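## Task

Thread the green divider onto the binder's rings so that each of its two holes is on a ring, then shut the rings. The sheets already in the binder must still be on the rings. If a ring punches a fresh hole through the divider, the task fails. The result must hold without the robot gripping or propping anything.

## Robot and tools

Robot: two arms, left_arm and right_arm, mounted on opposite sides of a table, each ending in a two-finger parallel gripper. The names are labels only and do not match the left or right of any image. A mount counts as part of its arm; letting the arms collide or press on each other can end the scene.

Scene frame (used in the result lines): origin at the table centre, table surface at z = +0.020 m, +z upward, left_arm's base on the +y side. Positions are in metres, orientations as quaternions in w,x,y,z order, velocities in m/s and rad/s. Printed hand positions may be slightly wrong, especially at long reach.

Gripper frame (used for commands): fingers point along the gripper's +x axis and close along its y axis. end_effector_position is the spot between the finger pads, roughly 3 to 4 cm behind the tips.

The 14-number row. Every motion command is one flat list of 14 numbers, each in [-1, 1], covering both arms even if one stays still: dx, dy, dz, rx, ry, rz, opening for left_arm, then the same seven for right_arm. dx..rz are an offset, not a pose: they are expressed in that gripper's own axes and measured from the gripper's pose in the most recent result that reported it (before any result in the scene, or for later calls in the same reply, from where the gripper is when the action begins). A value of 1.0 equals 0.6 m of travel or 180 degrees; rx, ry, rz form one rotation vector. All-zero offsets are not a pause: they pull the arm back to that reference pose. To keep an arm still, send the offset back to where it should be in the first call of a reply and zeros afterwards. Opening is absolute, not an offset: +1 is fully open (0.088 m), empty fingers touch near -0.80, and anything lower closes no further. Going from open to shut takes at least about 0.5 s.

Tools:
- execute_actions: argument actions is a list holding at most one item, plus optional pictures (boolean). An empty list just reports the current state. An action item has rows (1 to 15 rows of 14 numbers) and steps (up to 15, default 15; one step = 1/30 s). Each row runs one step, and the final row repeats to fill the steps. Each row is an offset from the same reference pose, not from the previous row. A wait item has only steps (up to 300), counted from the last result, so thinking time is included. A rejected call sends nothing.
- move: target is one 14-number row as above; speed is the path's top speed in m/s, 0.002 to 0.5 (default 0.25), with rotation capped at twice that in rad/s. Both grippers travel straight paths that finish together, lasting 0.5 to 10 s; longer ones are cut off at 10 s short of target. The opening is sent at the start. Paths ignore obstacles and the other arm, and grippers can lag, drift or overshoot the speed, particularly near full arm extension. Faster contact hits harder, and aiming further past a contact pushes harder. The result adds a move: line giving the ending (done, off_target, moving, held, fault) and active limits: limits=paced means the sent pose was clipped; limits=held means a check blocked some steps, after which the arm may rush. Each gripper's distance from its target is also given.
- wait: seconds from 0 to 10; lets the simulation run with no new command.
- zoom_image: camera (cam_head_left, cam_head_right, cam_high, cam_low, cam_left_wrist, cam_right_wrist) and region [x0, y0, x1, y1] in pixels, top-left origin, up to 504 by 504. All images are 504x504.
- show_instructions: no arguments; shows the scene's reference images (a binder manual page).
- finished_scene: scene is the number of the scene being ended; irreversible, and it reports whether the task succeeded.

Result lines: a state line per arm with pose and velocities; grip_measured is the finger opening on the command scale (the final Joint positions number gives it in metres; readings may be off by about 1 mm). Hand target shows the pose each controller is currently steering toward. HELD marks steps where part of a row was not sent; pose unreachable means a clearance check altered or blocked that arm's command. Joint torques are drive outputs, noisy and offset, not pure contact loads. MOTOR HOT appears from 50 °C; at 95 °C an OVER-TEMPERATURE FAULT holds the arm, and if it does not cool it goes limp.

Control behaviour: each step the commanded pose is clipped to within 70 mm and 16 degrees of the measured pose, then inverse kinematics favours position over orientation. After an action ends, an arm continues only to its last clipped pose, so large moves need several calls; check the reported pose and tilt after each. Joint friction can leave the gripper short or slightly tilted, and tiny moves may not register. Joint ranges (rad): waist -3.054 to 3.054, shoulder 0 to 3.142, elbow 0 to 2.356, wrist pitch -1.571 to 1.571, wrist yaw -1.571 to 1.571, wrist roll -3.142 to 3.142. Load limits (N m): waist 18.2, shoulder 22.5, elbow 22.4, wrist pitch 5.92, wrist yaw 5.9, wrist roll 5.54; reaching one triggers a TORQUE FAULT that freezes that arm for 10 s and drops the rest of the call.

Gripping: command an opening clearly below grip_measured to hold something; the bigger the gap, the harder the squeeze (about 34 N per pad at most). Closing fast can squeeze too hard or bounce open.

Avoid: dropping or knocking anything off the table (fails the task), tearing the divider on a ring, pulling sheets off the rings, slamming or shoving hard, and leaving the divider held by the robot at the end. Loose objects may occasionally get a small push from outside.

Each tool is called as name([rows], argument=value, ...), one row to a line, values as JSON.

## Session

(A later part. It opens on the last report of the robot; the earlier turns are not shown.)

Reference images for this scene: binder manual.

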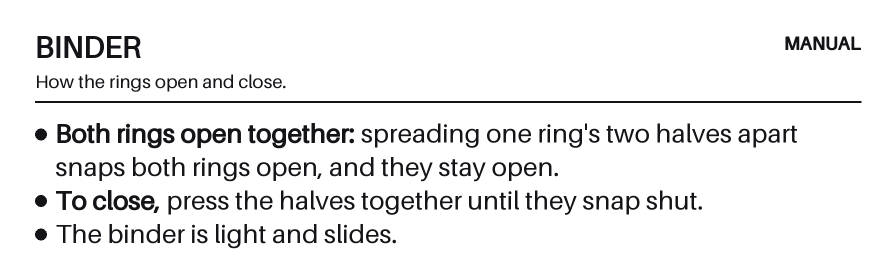

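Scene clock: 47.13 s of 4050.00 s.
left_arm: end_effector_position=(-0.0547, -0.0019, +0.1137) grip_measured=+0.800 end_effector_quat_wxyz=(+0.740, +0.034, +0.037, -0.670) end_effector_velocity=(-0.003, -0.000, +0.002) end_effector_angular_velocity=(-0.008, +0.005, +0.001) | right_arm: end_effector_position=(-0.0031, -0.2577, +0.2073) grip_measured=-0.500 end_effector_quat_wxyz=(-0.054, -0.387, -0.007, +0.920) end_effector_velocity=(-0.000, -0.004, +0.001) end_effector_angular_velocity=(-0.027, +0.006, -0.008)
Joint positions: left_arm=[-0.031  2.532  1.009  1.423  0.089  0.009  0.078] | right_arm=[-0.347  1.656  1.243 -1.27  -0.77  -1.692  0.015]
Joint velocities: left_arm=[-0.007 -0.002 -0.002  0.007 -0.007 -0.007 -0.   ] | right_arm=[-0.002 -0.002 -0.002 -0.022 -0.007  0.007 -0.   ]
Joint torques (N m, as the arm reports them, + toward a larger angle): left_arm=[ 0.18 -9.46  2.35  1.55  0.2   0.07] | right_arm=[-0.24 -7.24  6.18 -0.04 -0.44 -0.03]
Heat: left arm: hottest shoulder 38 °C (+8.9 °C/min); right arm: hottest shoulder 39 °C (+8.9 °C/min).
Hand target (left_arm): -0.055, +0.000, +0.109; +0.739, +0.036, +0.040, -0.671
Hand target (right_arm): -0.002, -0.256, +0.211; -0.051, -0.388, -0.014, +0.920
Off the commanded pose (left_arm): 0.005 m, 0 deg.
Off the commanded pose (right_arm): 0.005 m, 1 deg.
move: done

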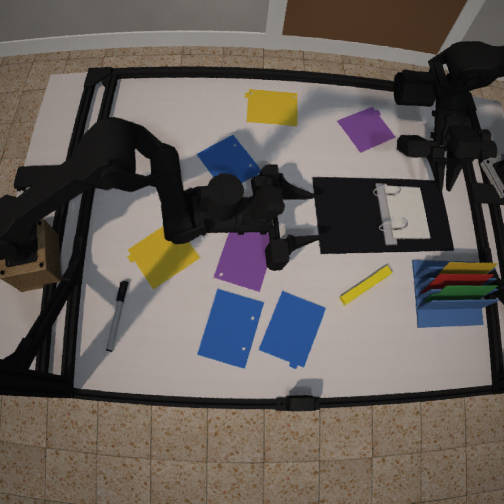

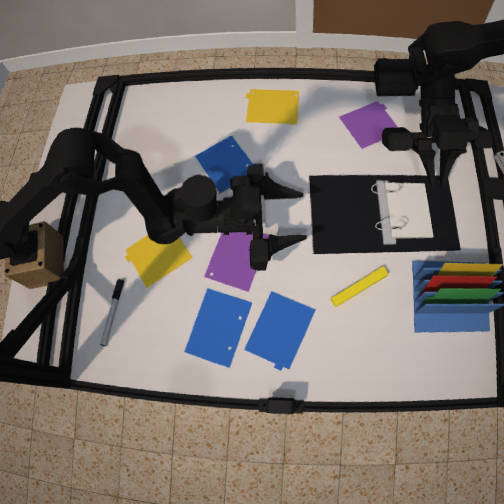

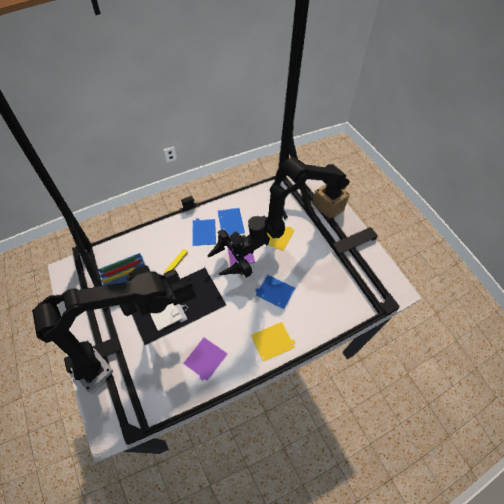

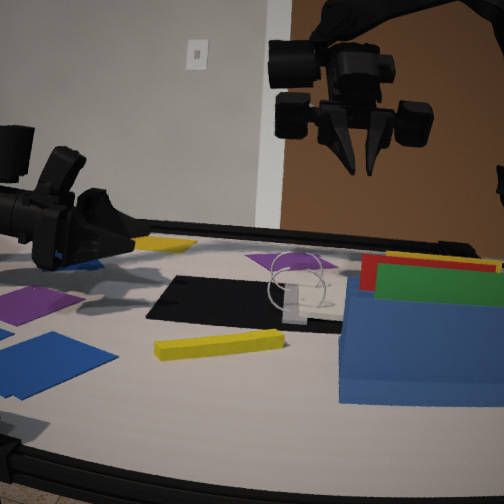

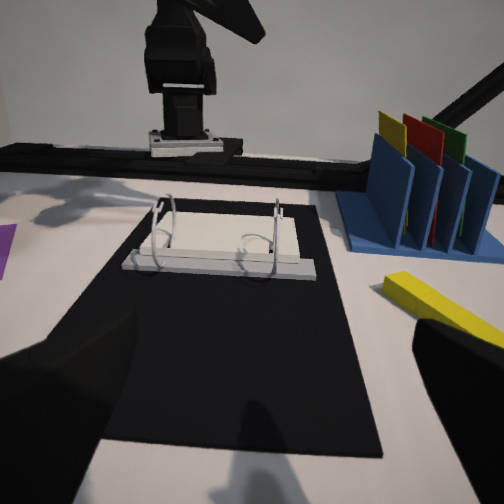

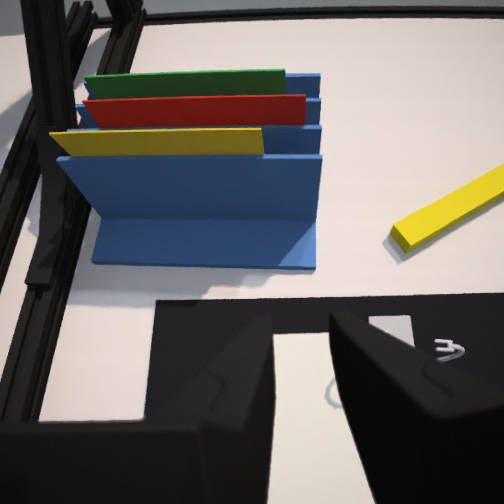

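move(target=[0.03,0.047,0.01,0,0,0,0.8,0.232,0.078,0.217,0.485,0.181,-0.206,-0.5], speed=0.35)

Scene clock: 55.00 s of 4050.00 s.
left_arm: end_effector_position=(-0.0261, -0.0162, +0.1201) grip_measured=+0.800 end_effector_quat_wxyz=(+0.741, +0.032, +0.038, -0.670) end_effector_velocity=(-0.000, +0.001, -0.004) end_effector_angular_velocity=(+0.020, +0.013, -0.004) | right_arm: end_effector_position=(-0.1835, -0.3245, +0.2000) grip_measured=-0.500 end_effector_quat_wxyz=(+0.489, -0.513, +0.484, +0.513) end_effector_velocity=(+0.001, -0.001, +0.005) end_effector_angular_velocity=(-0.007, +0.002, -0.010)
Joint positions: left_arm=[0.033 2.534 1.094 1.339 0.151 0.013 0.078] | right_arm=[ 0.599  1.885  1.665 -1.351  0.006  0.911  0.015]
Joint velocities: left_arm=[ 0.002 -0.002 -0.002 -0.022  0.007 -0.007 -0.   ] | right_arm=[-0.002 -0.002  0.017 -0.022 -0.007  0.007 -0.   ]
Joint torques (N m, as the arm reports them, + toward a larger angle): left_arm=[ 0.31 -9.62  4.45  1.19  0.22  0.17] | right_arm=[ 0.16 -7.05  6.86  0.23  0.11  0.09]
Heat: left arm: hottest shoulder 38 °C (+7.6 °C/min); right arm: hottest shoulder 39 °C (+7.6 °C/min).
Hand target (left_arm): -0.025, -0.018, +0.118; +0.740, +0.034, +0.037, -0.670
Hand target (right_arm): -0.185, -0.324, +0.198; +0.490, -0.514, +0.484, +0.511
Off the commanded pose (left_arm): 0.003 m, 0 deg.
Off the commanded pose (right_arm): 0.004 m, 0 deg.
After step 90, 1.90 s passed at rest.
move: done

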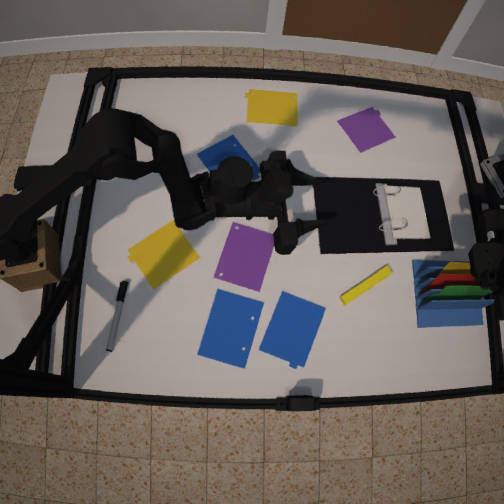

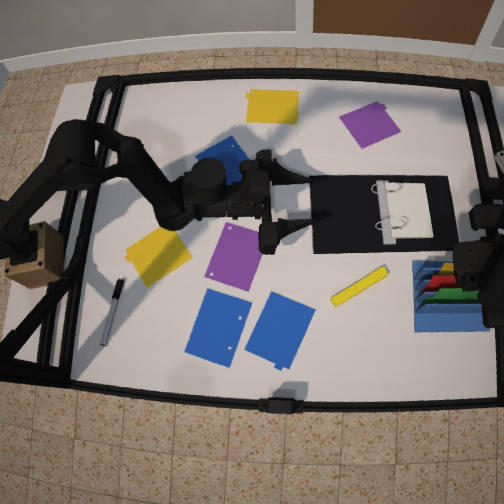

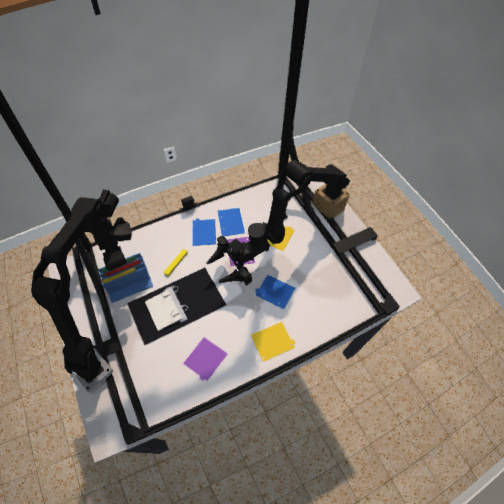

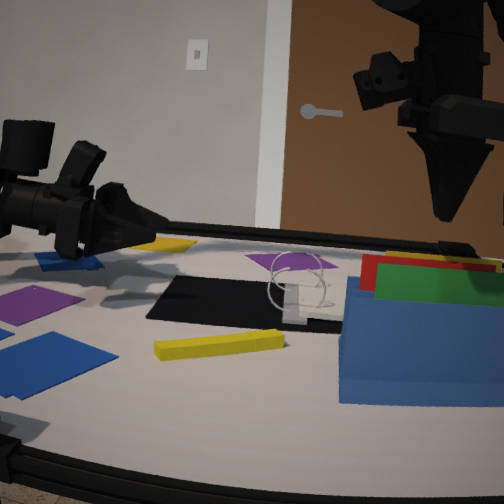

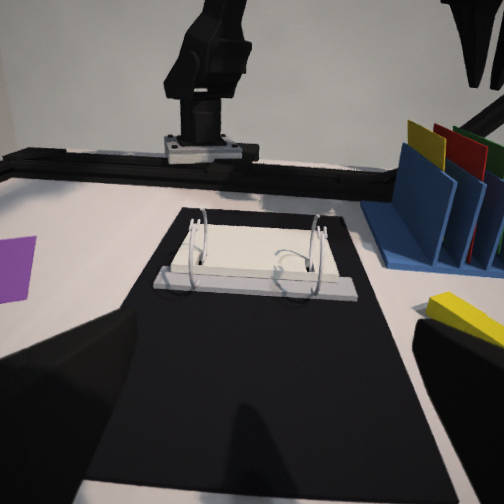

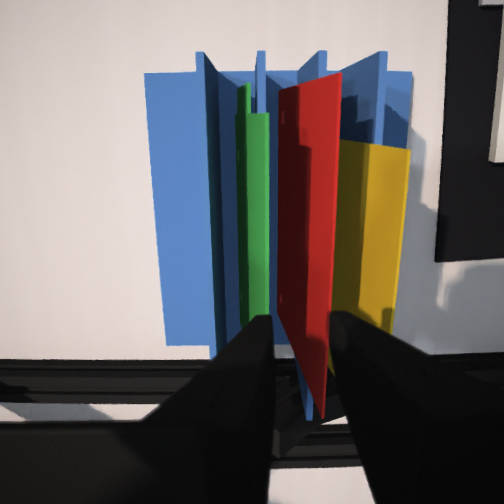

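move(target=[0,0,0,0,0,0,0.8,0.053,0.012,-0.015,0,0,0,-0.5], speed=0.12)

Scene clock: 58.43 s of 4050.00 s.
left_arm: end_effector_position=(-0.0261, -0.0162, +0.1200) grip_measured=+0.800 end_effector_quat_wxyz=(+0.741, +0.032, +0.038, -0.670) end_effector_velocity=(-0.000, +0.000, -0.001) end_effector_angular_velocity=(+0.007, +0.008, +0.006) | right_arm: end_effector_position=(-0.1914, -0.3319, +0.1728) grip_measured=-0.500 end_effector_quat_wxyz=(+0.488, -0.508, +0.485, +0.518) end_effector_velocity=(+0.003, +0.000, -0.001) end_effector_angular_velocity=(-0.001, -0.014, -0.010)
Joint positions: left_arm=[0.033 2.535 1.094 1.339 0.151 0.013 0.078] | right_arm=[ 0.629  1.887  1.558 -1.23   0.006  0.94   0.015]
Joint velocities: left_arm=[-0.002 -0.002 -0.002 -0.007 -0.007 -0.007 -0.   ] | right_arm=[-0.002  0.002 -0.002 -0.007  0.007  0.007 -0.   ]
Joint torques (N m, as the arm reports them, + toward a larger angle): left_arm=[ -0.01 -10.94   3.36   1.31   0.05   0.04] | right_arm=[ 0.23 -7.66  4.41  0.48  0.05  0.15]
Heat: left arm: hottest shoulder 39 °C (+8.2 °C/min); right arm: hottest shoulder 39 °C (+7.2 °C/min).
Hand target (left_arm): -0.026, -0.016, +0.120; +0.741, +0.032, +0.038, -0.670
Hand target (right_arm): -0.190, -0.333, +0.168; +0.489, -0.513, +0.484, +0.513
Off the commanded pose (left_arm): 0.000 m, 0 deg.
Off the commanded pose (right_arm): 0.005 m, 1 deg.
move: done

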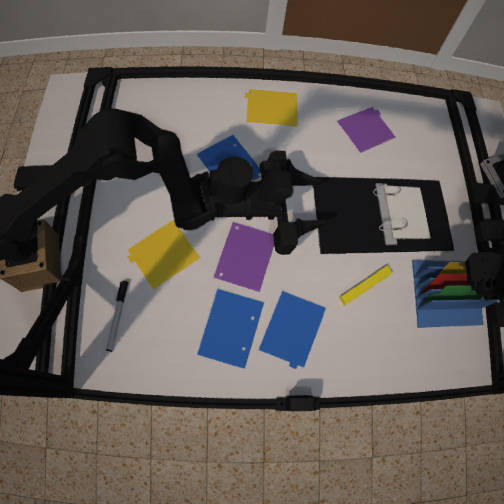

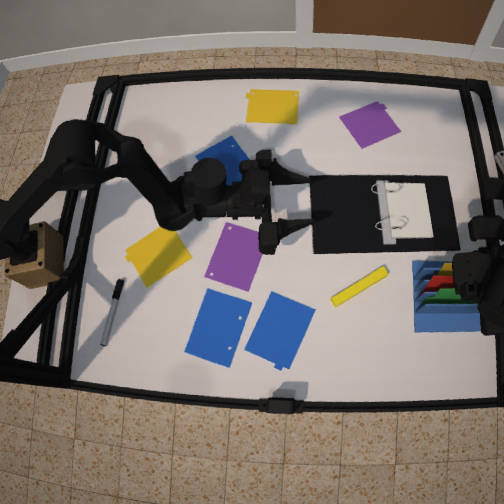

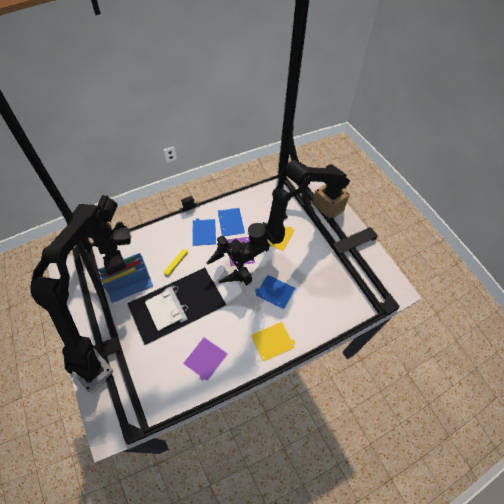

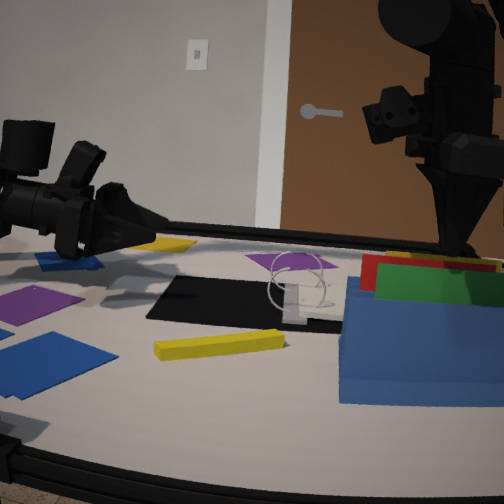

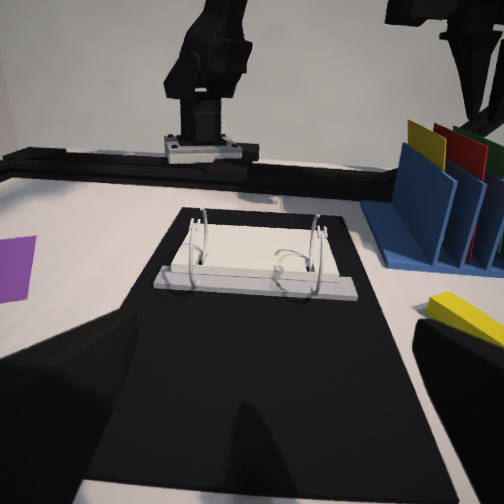

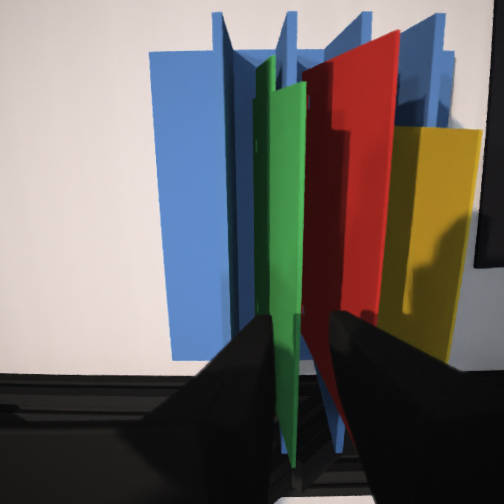

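move(target=[0,0,0,0,0,0,0.8,0.046,0.002,-0.002,0,0,0,-0.5], speed=0.08)

move(target=[0,0,0,0,0,0,0.8,0,0,0,0,0,0,-0.95])

Scene clock: 62.70 s of 4050.00 s.
left_arm: end_effector_position=(-0.0261, -0.0162, +0.1200) grip_measured=+0.800 end_effector_quat_wxyz=(+0.741, +0.032, +0.038, -0.670) end_effector_velocity=(-0.000, +0.001, -0.004) end_effector_angular_velocity=(+0.019, +0.027, +0.007) | right_arm: end_effector_position=(-0.1940, -0.3308, +0.1508) grip_measured=-0.500 end_effector_quat_wxyz=(+0.487, -0.503, +0.486, +0.524) end_effector_velocity=(-0.001, +0.003, +0.003) end_effector_angular_velocity=(+0.015, +0.011, -0.010)
Joint positions: left_arm=[0.033 2.535 1.094 1.339 0.151 0.013 0.078] | right_arm=[ 0.63   1.895  1.481 -1.128  0.006  0.941  0.015]
Joint velocities: left_arm=[-0.002 -0.002 -0.002 -0.022 -0.007 -0.022  0.   ] | right_arm=[-0.002 -0.007  0.002  0.007  0.007  0.007  0.   ]
Joint torques (N m, as the arm reports them, + toward a larger angle): left_arm=[ -0.03 -10.93   3.38   1.3    0.06   0.05] | right_arm=[ 0.28 -7.35  4.58  0.52  0.04  0.09]
Heat: left arm: hottest shoulder 39 °C (+8.0 °C/min); right arm: hottest shoulder 39 °C (+7.0 °C/min).
Hand target (left_arm): -0.026, -0.016, +0.120; +0.741, +0.032, +0.038, -0.670
Hand target (right_arm): -0.193, -0.333, +0.145; +0.488, -0.508, +0.485, +0.518
Off the commanded pose (left_arm): 0.000 m, 0 deg.
Off the commanded pose (right_arm): 0.006 m, 1 deg.
After step 90, 0.47 s passed at rest.
move: done

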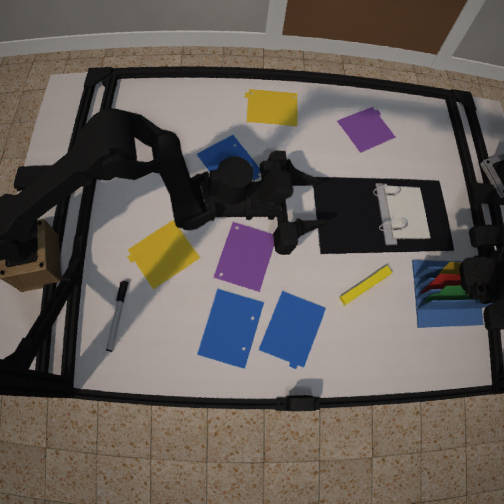

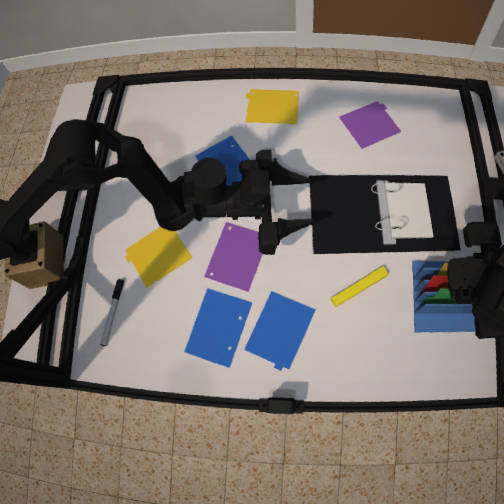

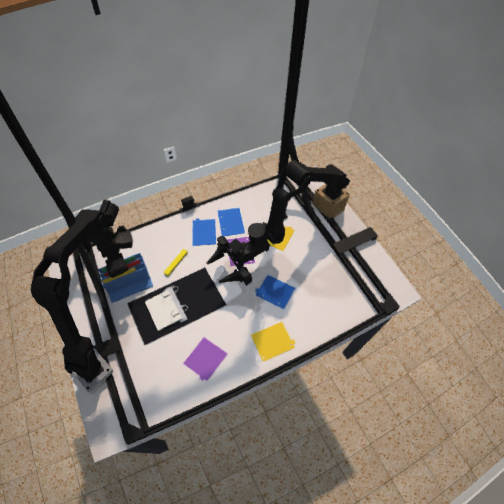

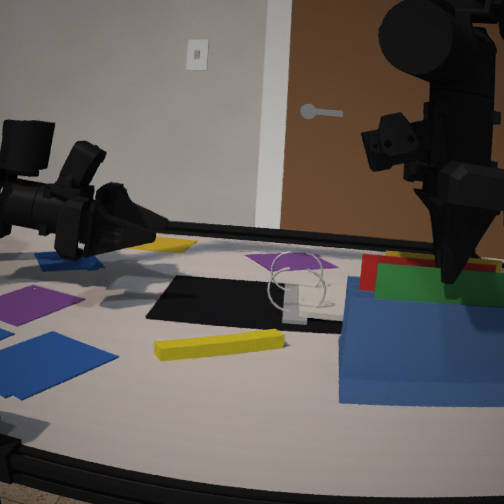

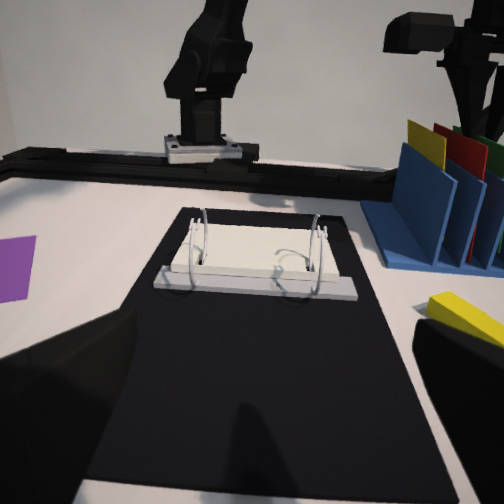

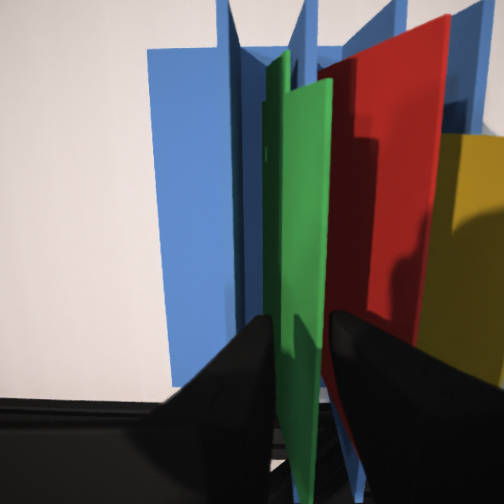

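Scene clock: 63.20 s of 4050.00 s.
left_arm: end_effector_position=(-0.0261, -0.0162, +0.1200) grip_measured=+0.800 end_effector_quat_wxyz=(+0.741, +0.032, +0.038, -0.670) end_effector_velocity=(-0.002, -0.000, +0.002) end_effector_angular_velocity=(-0.008, +0.006, -0.009) | right_arm: end_effector_position=(-0.1943, -0.3308, +0.1510) grip_measured=-0.789 end_effector_quat_wxyz=(+0.487, -0.502, +0.487, +0.523) end_effector_velocity=(+0.004, -0.003, -0.002) end_effector_angular_velocity=(-0.020, -0.019, +0.020)
Joint positions: left_arm=[0.033 2.535 1.094 1.339 0.151 0.013 0.078] | right_arm=[ 0.63   1.895  1.481 -1.128  0.005  0.943  0.   ]
Joint velocities: left_arm=[-0.002 -0.002 -0.002  0.007  0.007 -0.007  0.   ] | right_arm=[-0.002  0.002 -0.002 -0.022 -0.007 -0.022 -0.   ]
Joint torques (N m, as the arm reports them, + toward a larger angle): left_arm=[ -0.02 -10.94   3.37   1.31   0.06   0.03] | right_arm=[ 0.   -8.49  5.5   0.33  0.07 -0.03]
Heat: left arm: hottest shoulder 39 °C (+8.1 °C/min); right arm: hottest shoulder 39 °C (+7.1 °C/min).
Hand target (left_arm): -0.026, -0.016, +0.120; +0.741, +0.032, +0.038, -0.670
Hand target (right_arm): -0.194, -0.331, +0.151; +0.487, -0.503, +0.486, +0.524
Off the commanded pose (left_arm): 0.000 m, 0 deg.
Off the commanded pose (right_arm): 0.000 m, 0 deg.
move: done

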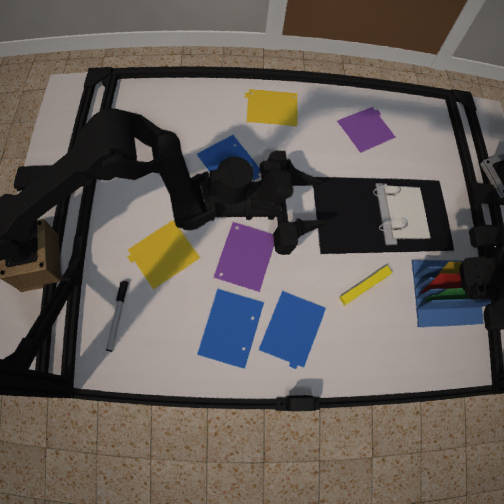

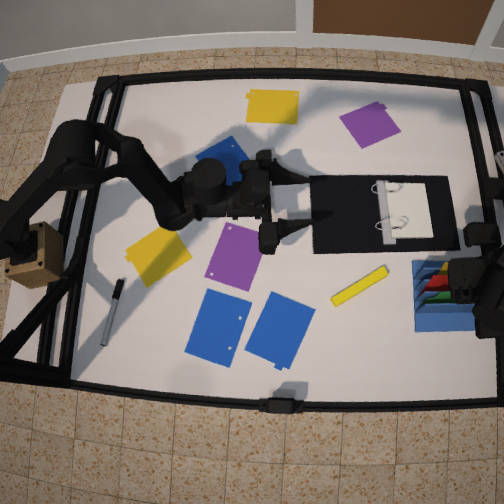

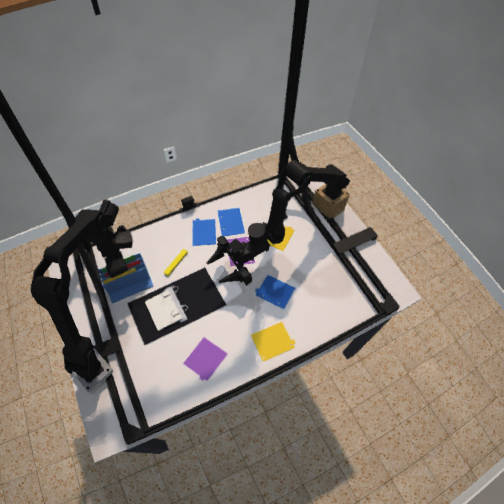

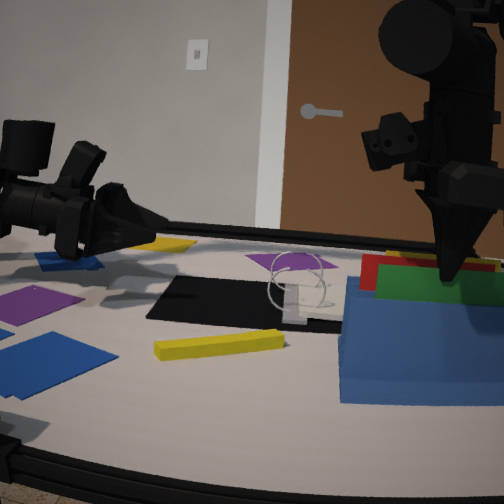

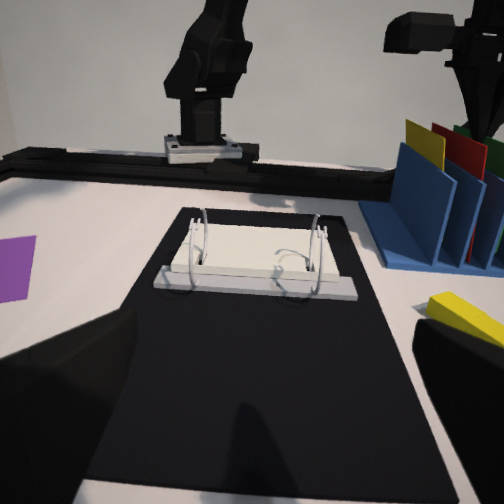

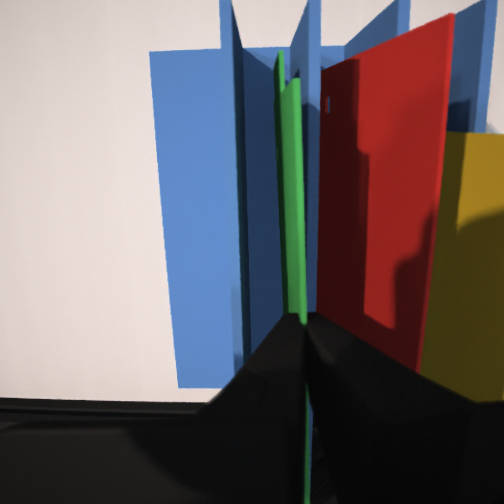

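move(target=[0,0,0,0,0,0,0.8,-0.19,0,0,0,0,0,-0.95], speed=0.12)

Scene clock: 67.47 s of 4050.00 s.
left_arm: end_effector_position=(-0.0261, -0.0161, +0.1197) grip_measured=+0.800 end_effector_quat_wxyz=(+0.741, +0.033, +0.038, -0.670) end_effector_velocity=(-0.000, -0.000, +0.005) end_effector_angular_velocity=(-0.012, +0.003, +0.006) | right_arm: end_effector_position=(-0.1891, -0.3347, +0.2658) grip_measured=-0.789 end_effector_quat_wxyz=(+0.486, -0.499, +0.487, +0.526) end_effector_velocity=(+0.001, -0.001, +0.001) end_effector_angular_velocity=(-0.007, +0.001, +0.020)
Joint positions: left_arm=[0.033 2.535 1.094 1.339 0.151 0.013 0.078] | right_arm=[ 0.632  1.888  1.932 -1.577  0.005  0.944  0.   ]
Joint velocities: left_arm=[-0.002 -0.007 -0.002  0.007 -0.007 -0.007 -0.   ] | right_arm=[-0.002 -0.002  0.002 -0.007 -0.007 -0.022 -0.   ]
Joint torques (N m, as the arm reports them, + toward a larger angle): left_arm=[  0.   -10.93   3.38   1.31   0.06   0.04] | right_arm=[ 0.21 -7.18  6.43  0.3   0.04  0.09]
Heat: left arm: hottest shoulder 40 °C (+9.1 °C/min); right arm: hottest shoulder 39 °C (+7.1 °C/min).
Hand target (left_arm): -0.026, -0.016, +0.120; +0.741, +0.033, +0.038, -0.670
Hand target (right_arm): -0.191, -0.334, +0.265; +0.486, -0.500, +0.487, +0.525
Off the commanded pose (left_arm): 0.000 m, 0 deg.
Off the commanded pose (right_arm): 0.003 m, 0 deg.
joint sent to its limit (right arm) — the command would take joint 4 (wrist pitch) past its lower limit, so that joint was sent only as far as its limit.
move: done

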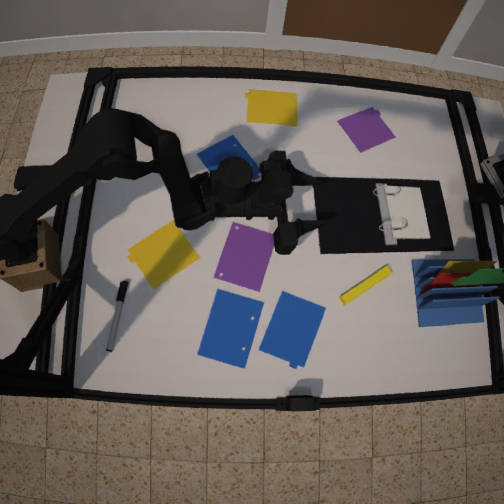

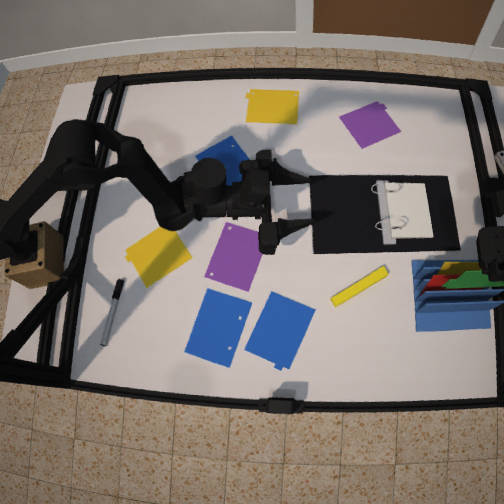

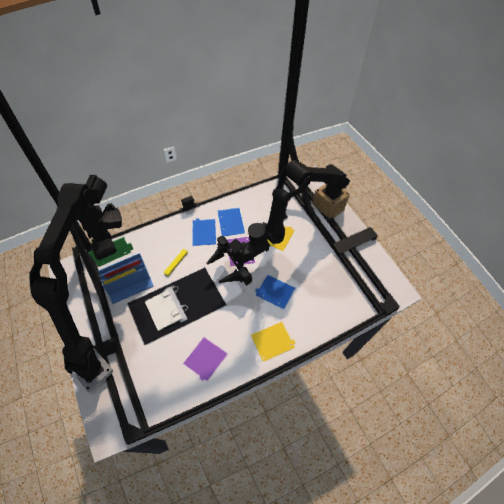

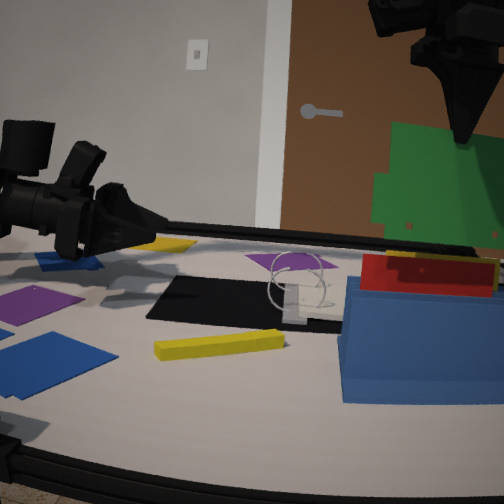

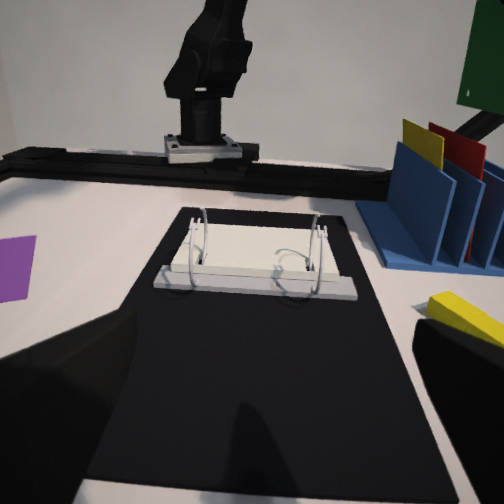

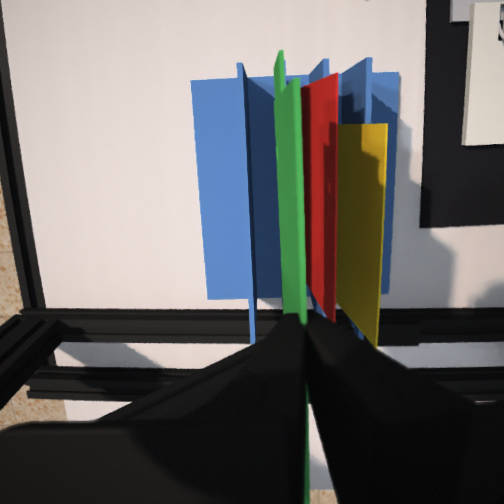

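execute_actions(actions=[])

Scene clock: 78.20 s of 4050.00 s.
left_arm: end_effector_position=(-0.0261, -0.0161, +0.1195) grip_measured=+0.800 end_effector_quat_wxyz=(+0.741, +0.033, +0.038, -0.670) end_effector_velocity=(-0.002, -0.000, +0.002) end_effector_angular_velocity=(-0.008, +0.006, -0.009) | right_arm: end_effector_position=(-0.1895, -0.3347, +0.2657) grip_measured=-0.789 end_effector_quat_wxyz=(+0.486, -0.500, +0.487, +0.526) end_effector_velocity=(+0.002, -0.001, +0.000) end_effector_angular_velocity=(-0.010, -0.002, +0.005)
Joint positions: left_arm=[0.033 2.535 1.094 1.339 0.151 0.013 0.078] | right_arm=[ 0.632  1.889  1.933 -1.578  0.005  0.944  0.   ]
Joint velocities: left_arm=[-0.002 -0.002 -0.002  0.007  0.007 -0.007  0.   ] | right_arm=[-0.002 -0.002 -0.002 -0.007 -0.007 -0.007  0.   ]
Joint torques (N m, as the arm reports them, + toward a larger angle): left_arm=[ -0.01 -10.95   3.41   1.32   0.06   0.04] | right_arm=[ 0.18 -7.3   6.36  0.33  0.04  0.09]
Heat: left arm: hottest shoulder 41 °C (+8.1 °C/min); right arm: hottest shoulder 39 °C (+6.1 °C/min).
Hand target (left_arm): -0.026, -0.016, +0.120; +0.741, +0.033, +0.038, -0.670
Hand target (right_arm): -0.191, -0.334, +0.265; +0.486, -0.500, +0.487, +0.525
Off the commanded pose (left_arm): 0.001 m, 0 deg.
Off the commanded pose (right_arm): 0.003 m, 0 deg.
Steps of this call (steps 1 to 322: nothing new was sent). Readings (end_effector_position):
1: left_arm (-0.0261, -0.0161, +0.1197) | right_arm (-0.1891, -0.3347, +0.2658)
2: left_arm (-0.0261, -0.0161, +0.1197) | right_arm (-0.1891, -0.3346, +0.2659)
4: left_arm (-0.0261, -0.0161, +0.1197) | right_arm (-0.1892, -0.3346, +0.2660)
8: left_arm (-0.0261, -0.0161, +0.1197) | right_arm (-0.1891, -0.3347, +0.2660)
322: the state above

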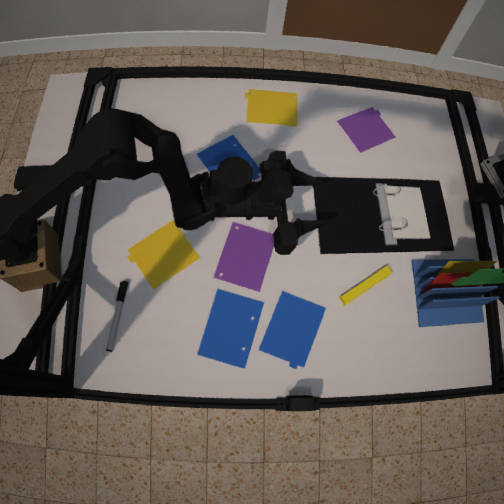

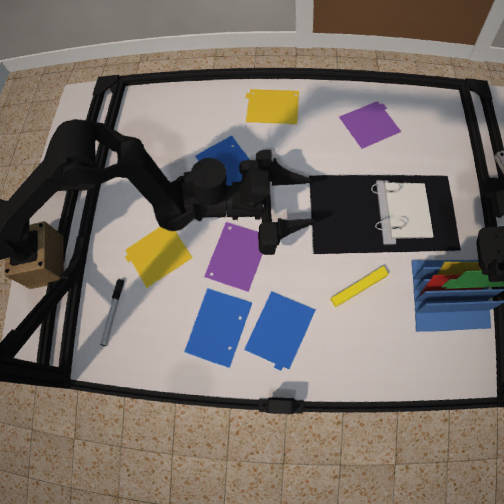

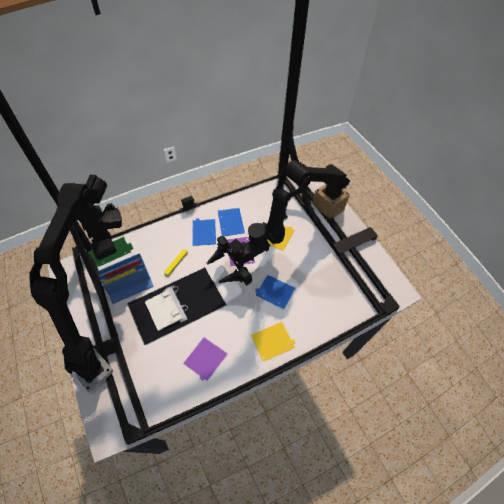

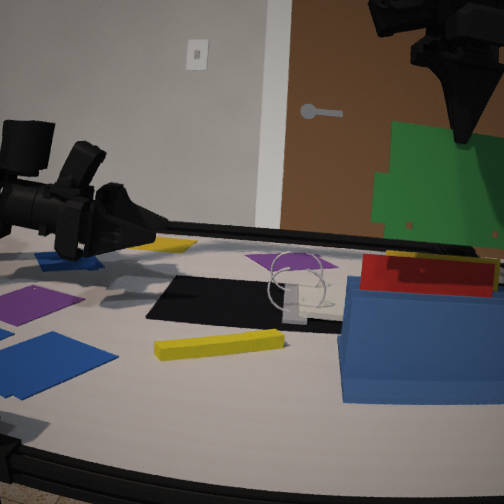

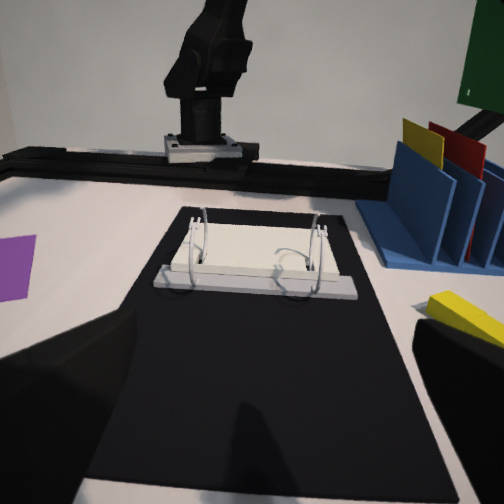

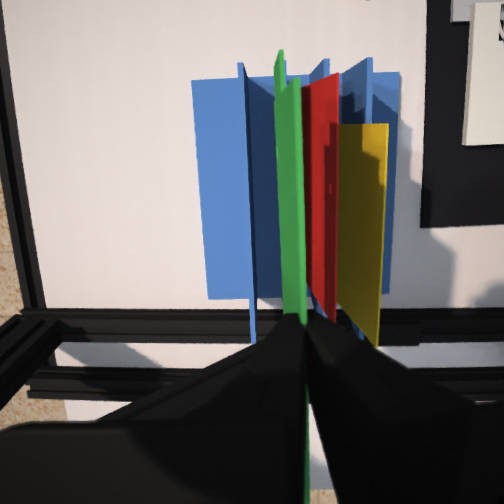

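move(target=[0,0,0,0,0,0,0.8,0.02,-0.31,0.10,-0.508,-0.113,-0.107,-0.95], speed=0.25)

Scene clock: 85.30 s of 4050.00 s.
left_arm: end_effector_position=(-0.0261, -0.0161, +0.1195) grip_measured=+0.800 end_effector_quat_wxyz=(+0.741, +0.033, +0.038, -0.670) end_effector_velocity=(-0.003, +0.000, -0.004) end_effector_angular_velocity=(+0.022, -0.001, -0.010) | right_arm: end_effector_position=(-0.0099, -0.2639, +0.2496) grip_measured=-0.789 end_effector_quat_wxyz=(+0.128, -0.668, -0.196, +0.707) end_effector_velocity=(+0.004, -0.005, -0.004) end_effector_angular_velocity=(-0.025, -0.017, +0.015)
Joint positions: left_arm=[0.033 2.535 1.094 1.339 0.151 0.013 0.078] | right_arm=[ 0.126  1.275  1.156 -1.006  0.143 -1.212  0.   ]
Joint velocities: left_arm=[-0.002 -0.002 -0.002 -0.022  0.007  0.007 -0.   ] | right_arm=[-0.007 -0.002 -0.007 -0.022 -0.007 -0.022 -0.   ]
Joint torques (N m, as the arm reports them, + toward a larger angle): left_arm=[  0.02 -10.95   3.36   1.31   0.05   0.04] | right_arm=[-0.23 -5.31  5.24  1.13 -0.05  0.01]
Heat: left arm: hottest shoulder 41 °C (+6.1 °C/min); right arm: hottest shoulder 39 °C (+5.0 °C/min).
Hand target (left_arm): -0.026, -0.016, +0.120; +0.741, +0.033, +0.038, -0.670
Hand target (right_arm): -0.009, -0.265, +0.248; -0.127, +0.668, +0.196, -0.707
Off the commanded pose (left_arm): 0.000 m, 0 deg.
Off the commanded pose (right_arm): 0.003 m, 0 deg.
move: done

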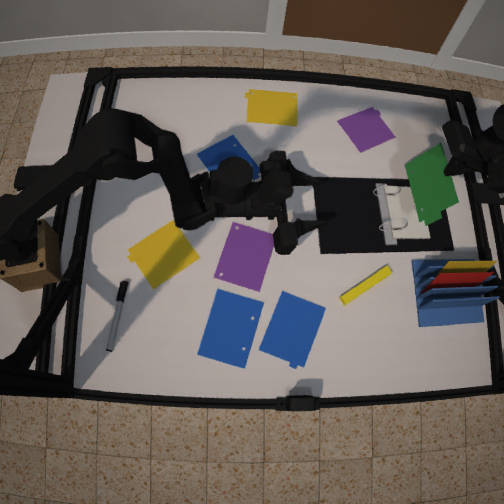

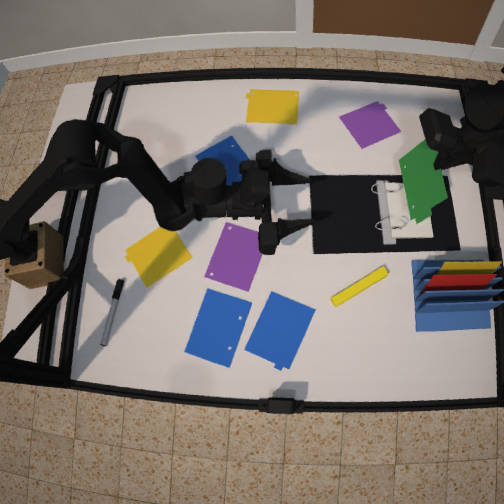

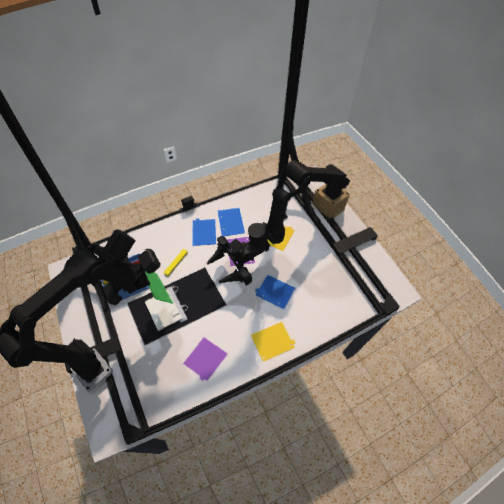

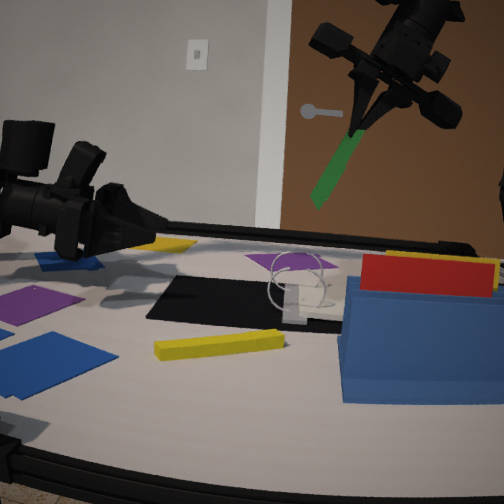

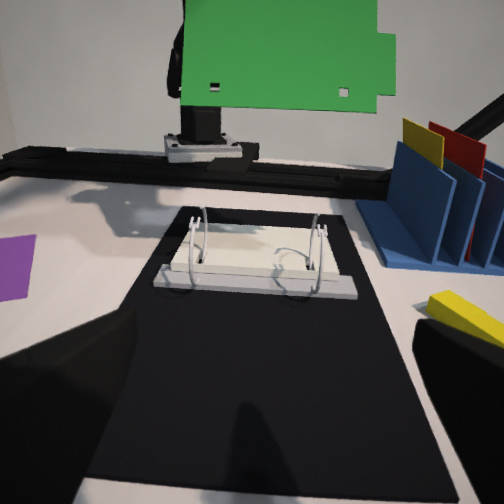

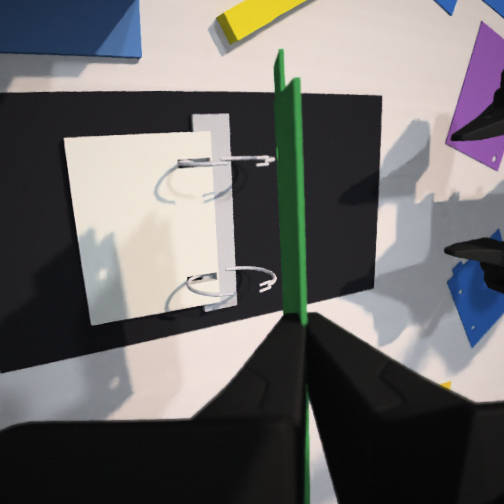

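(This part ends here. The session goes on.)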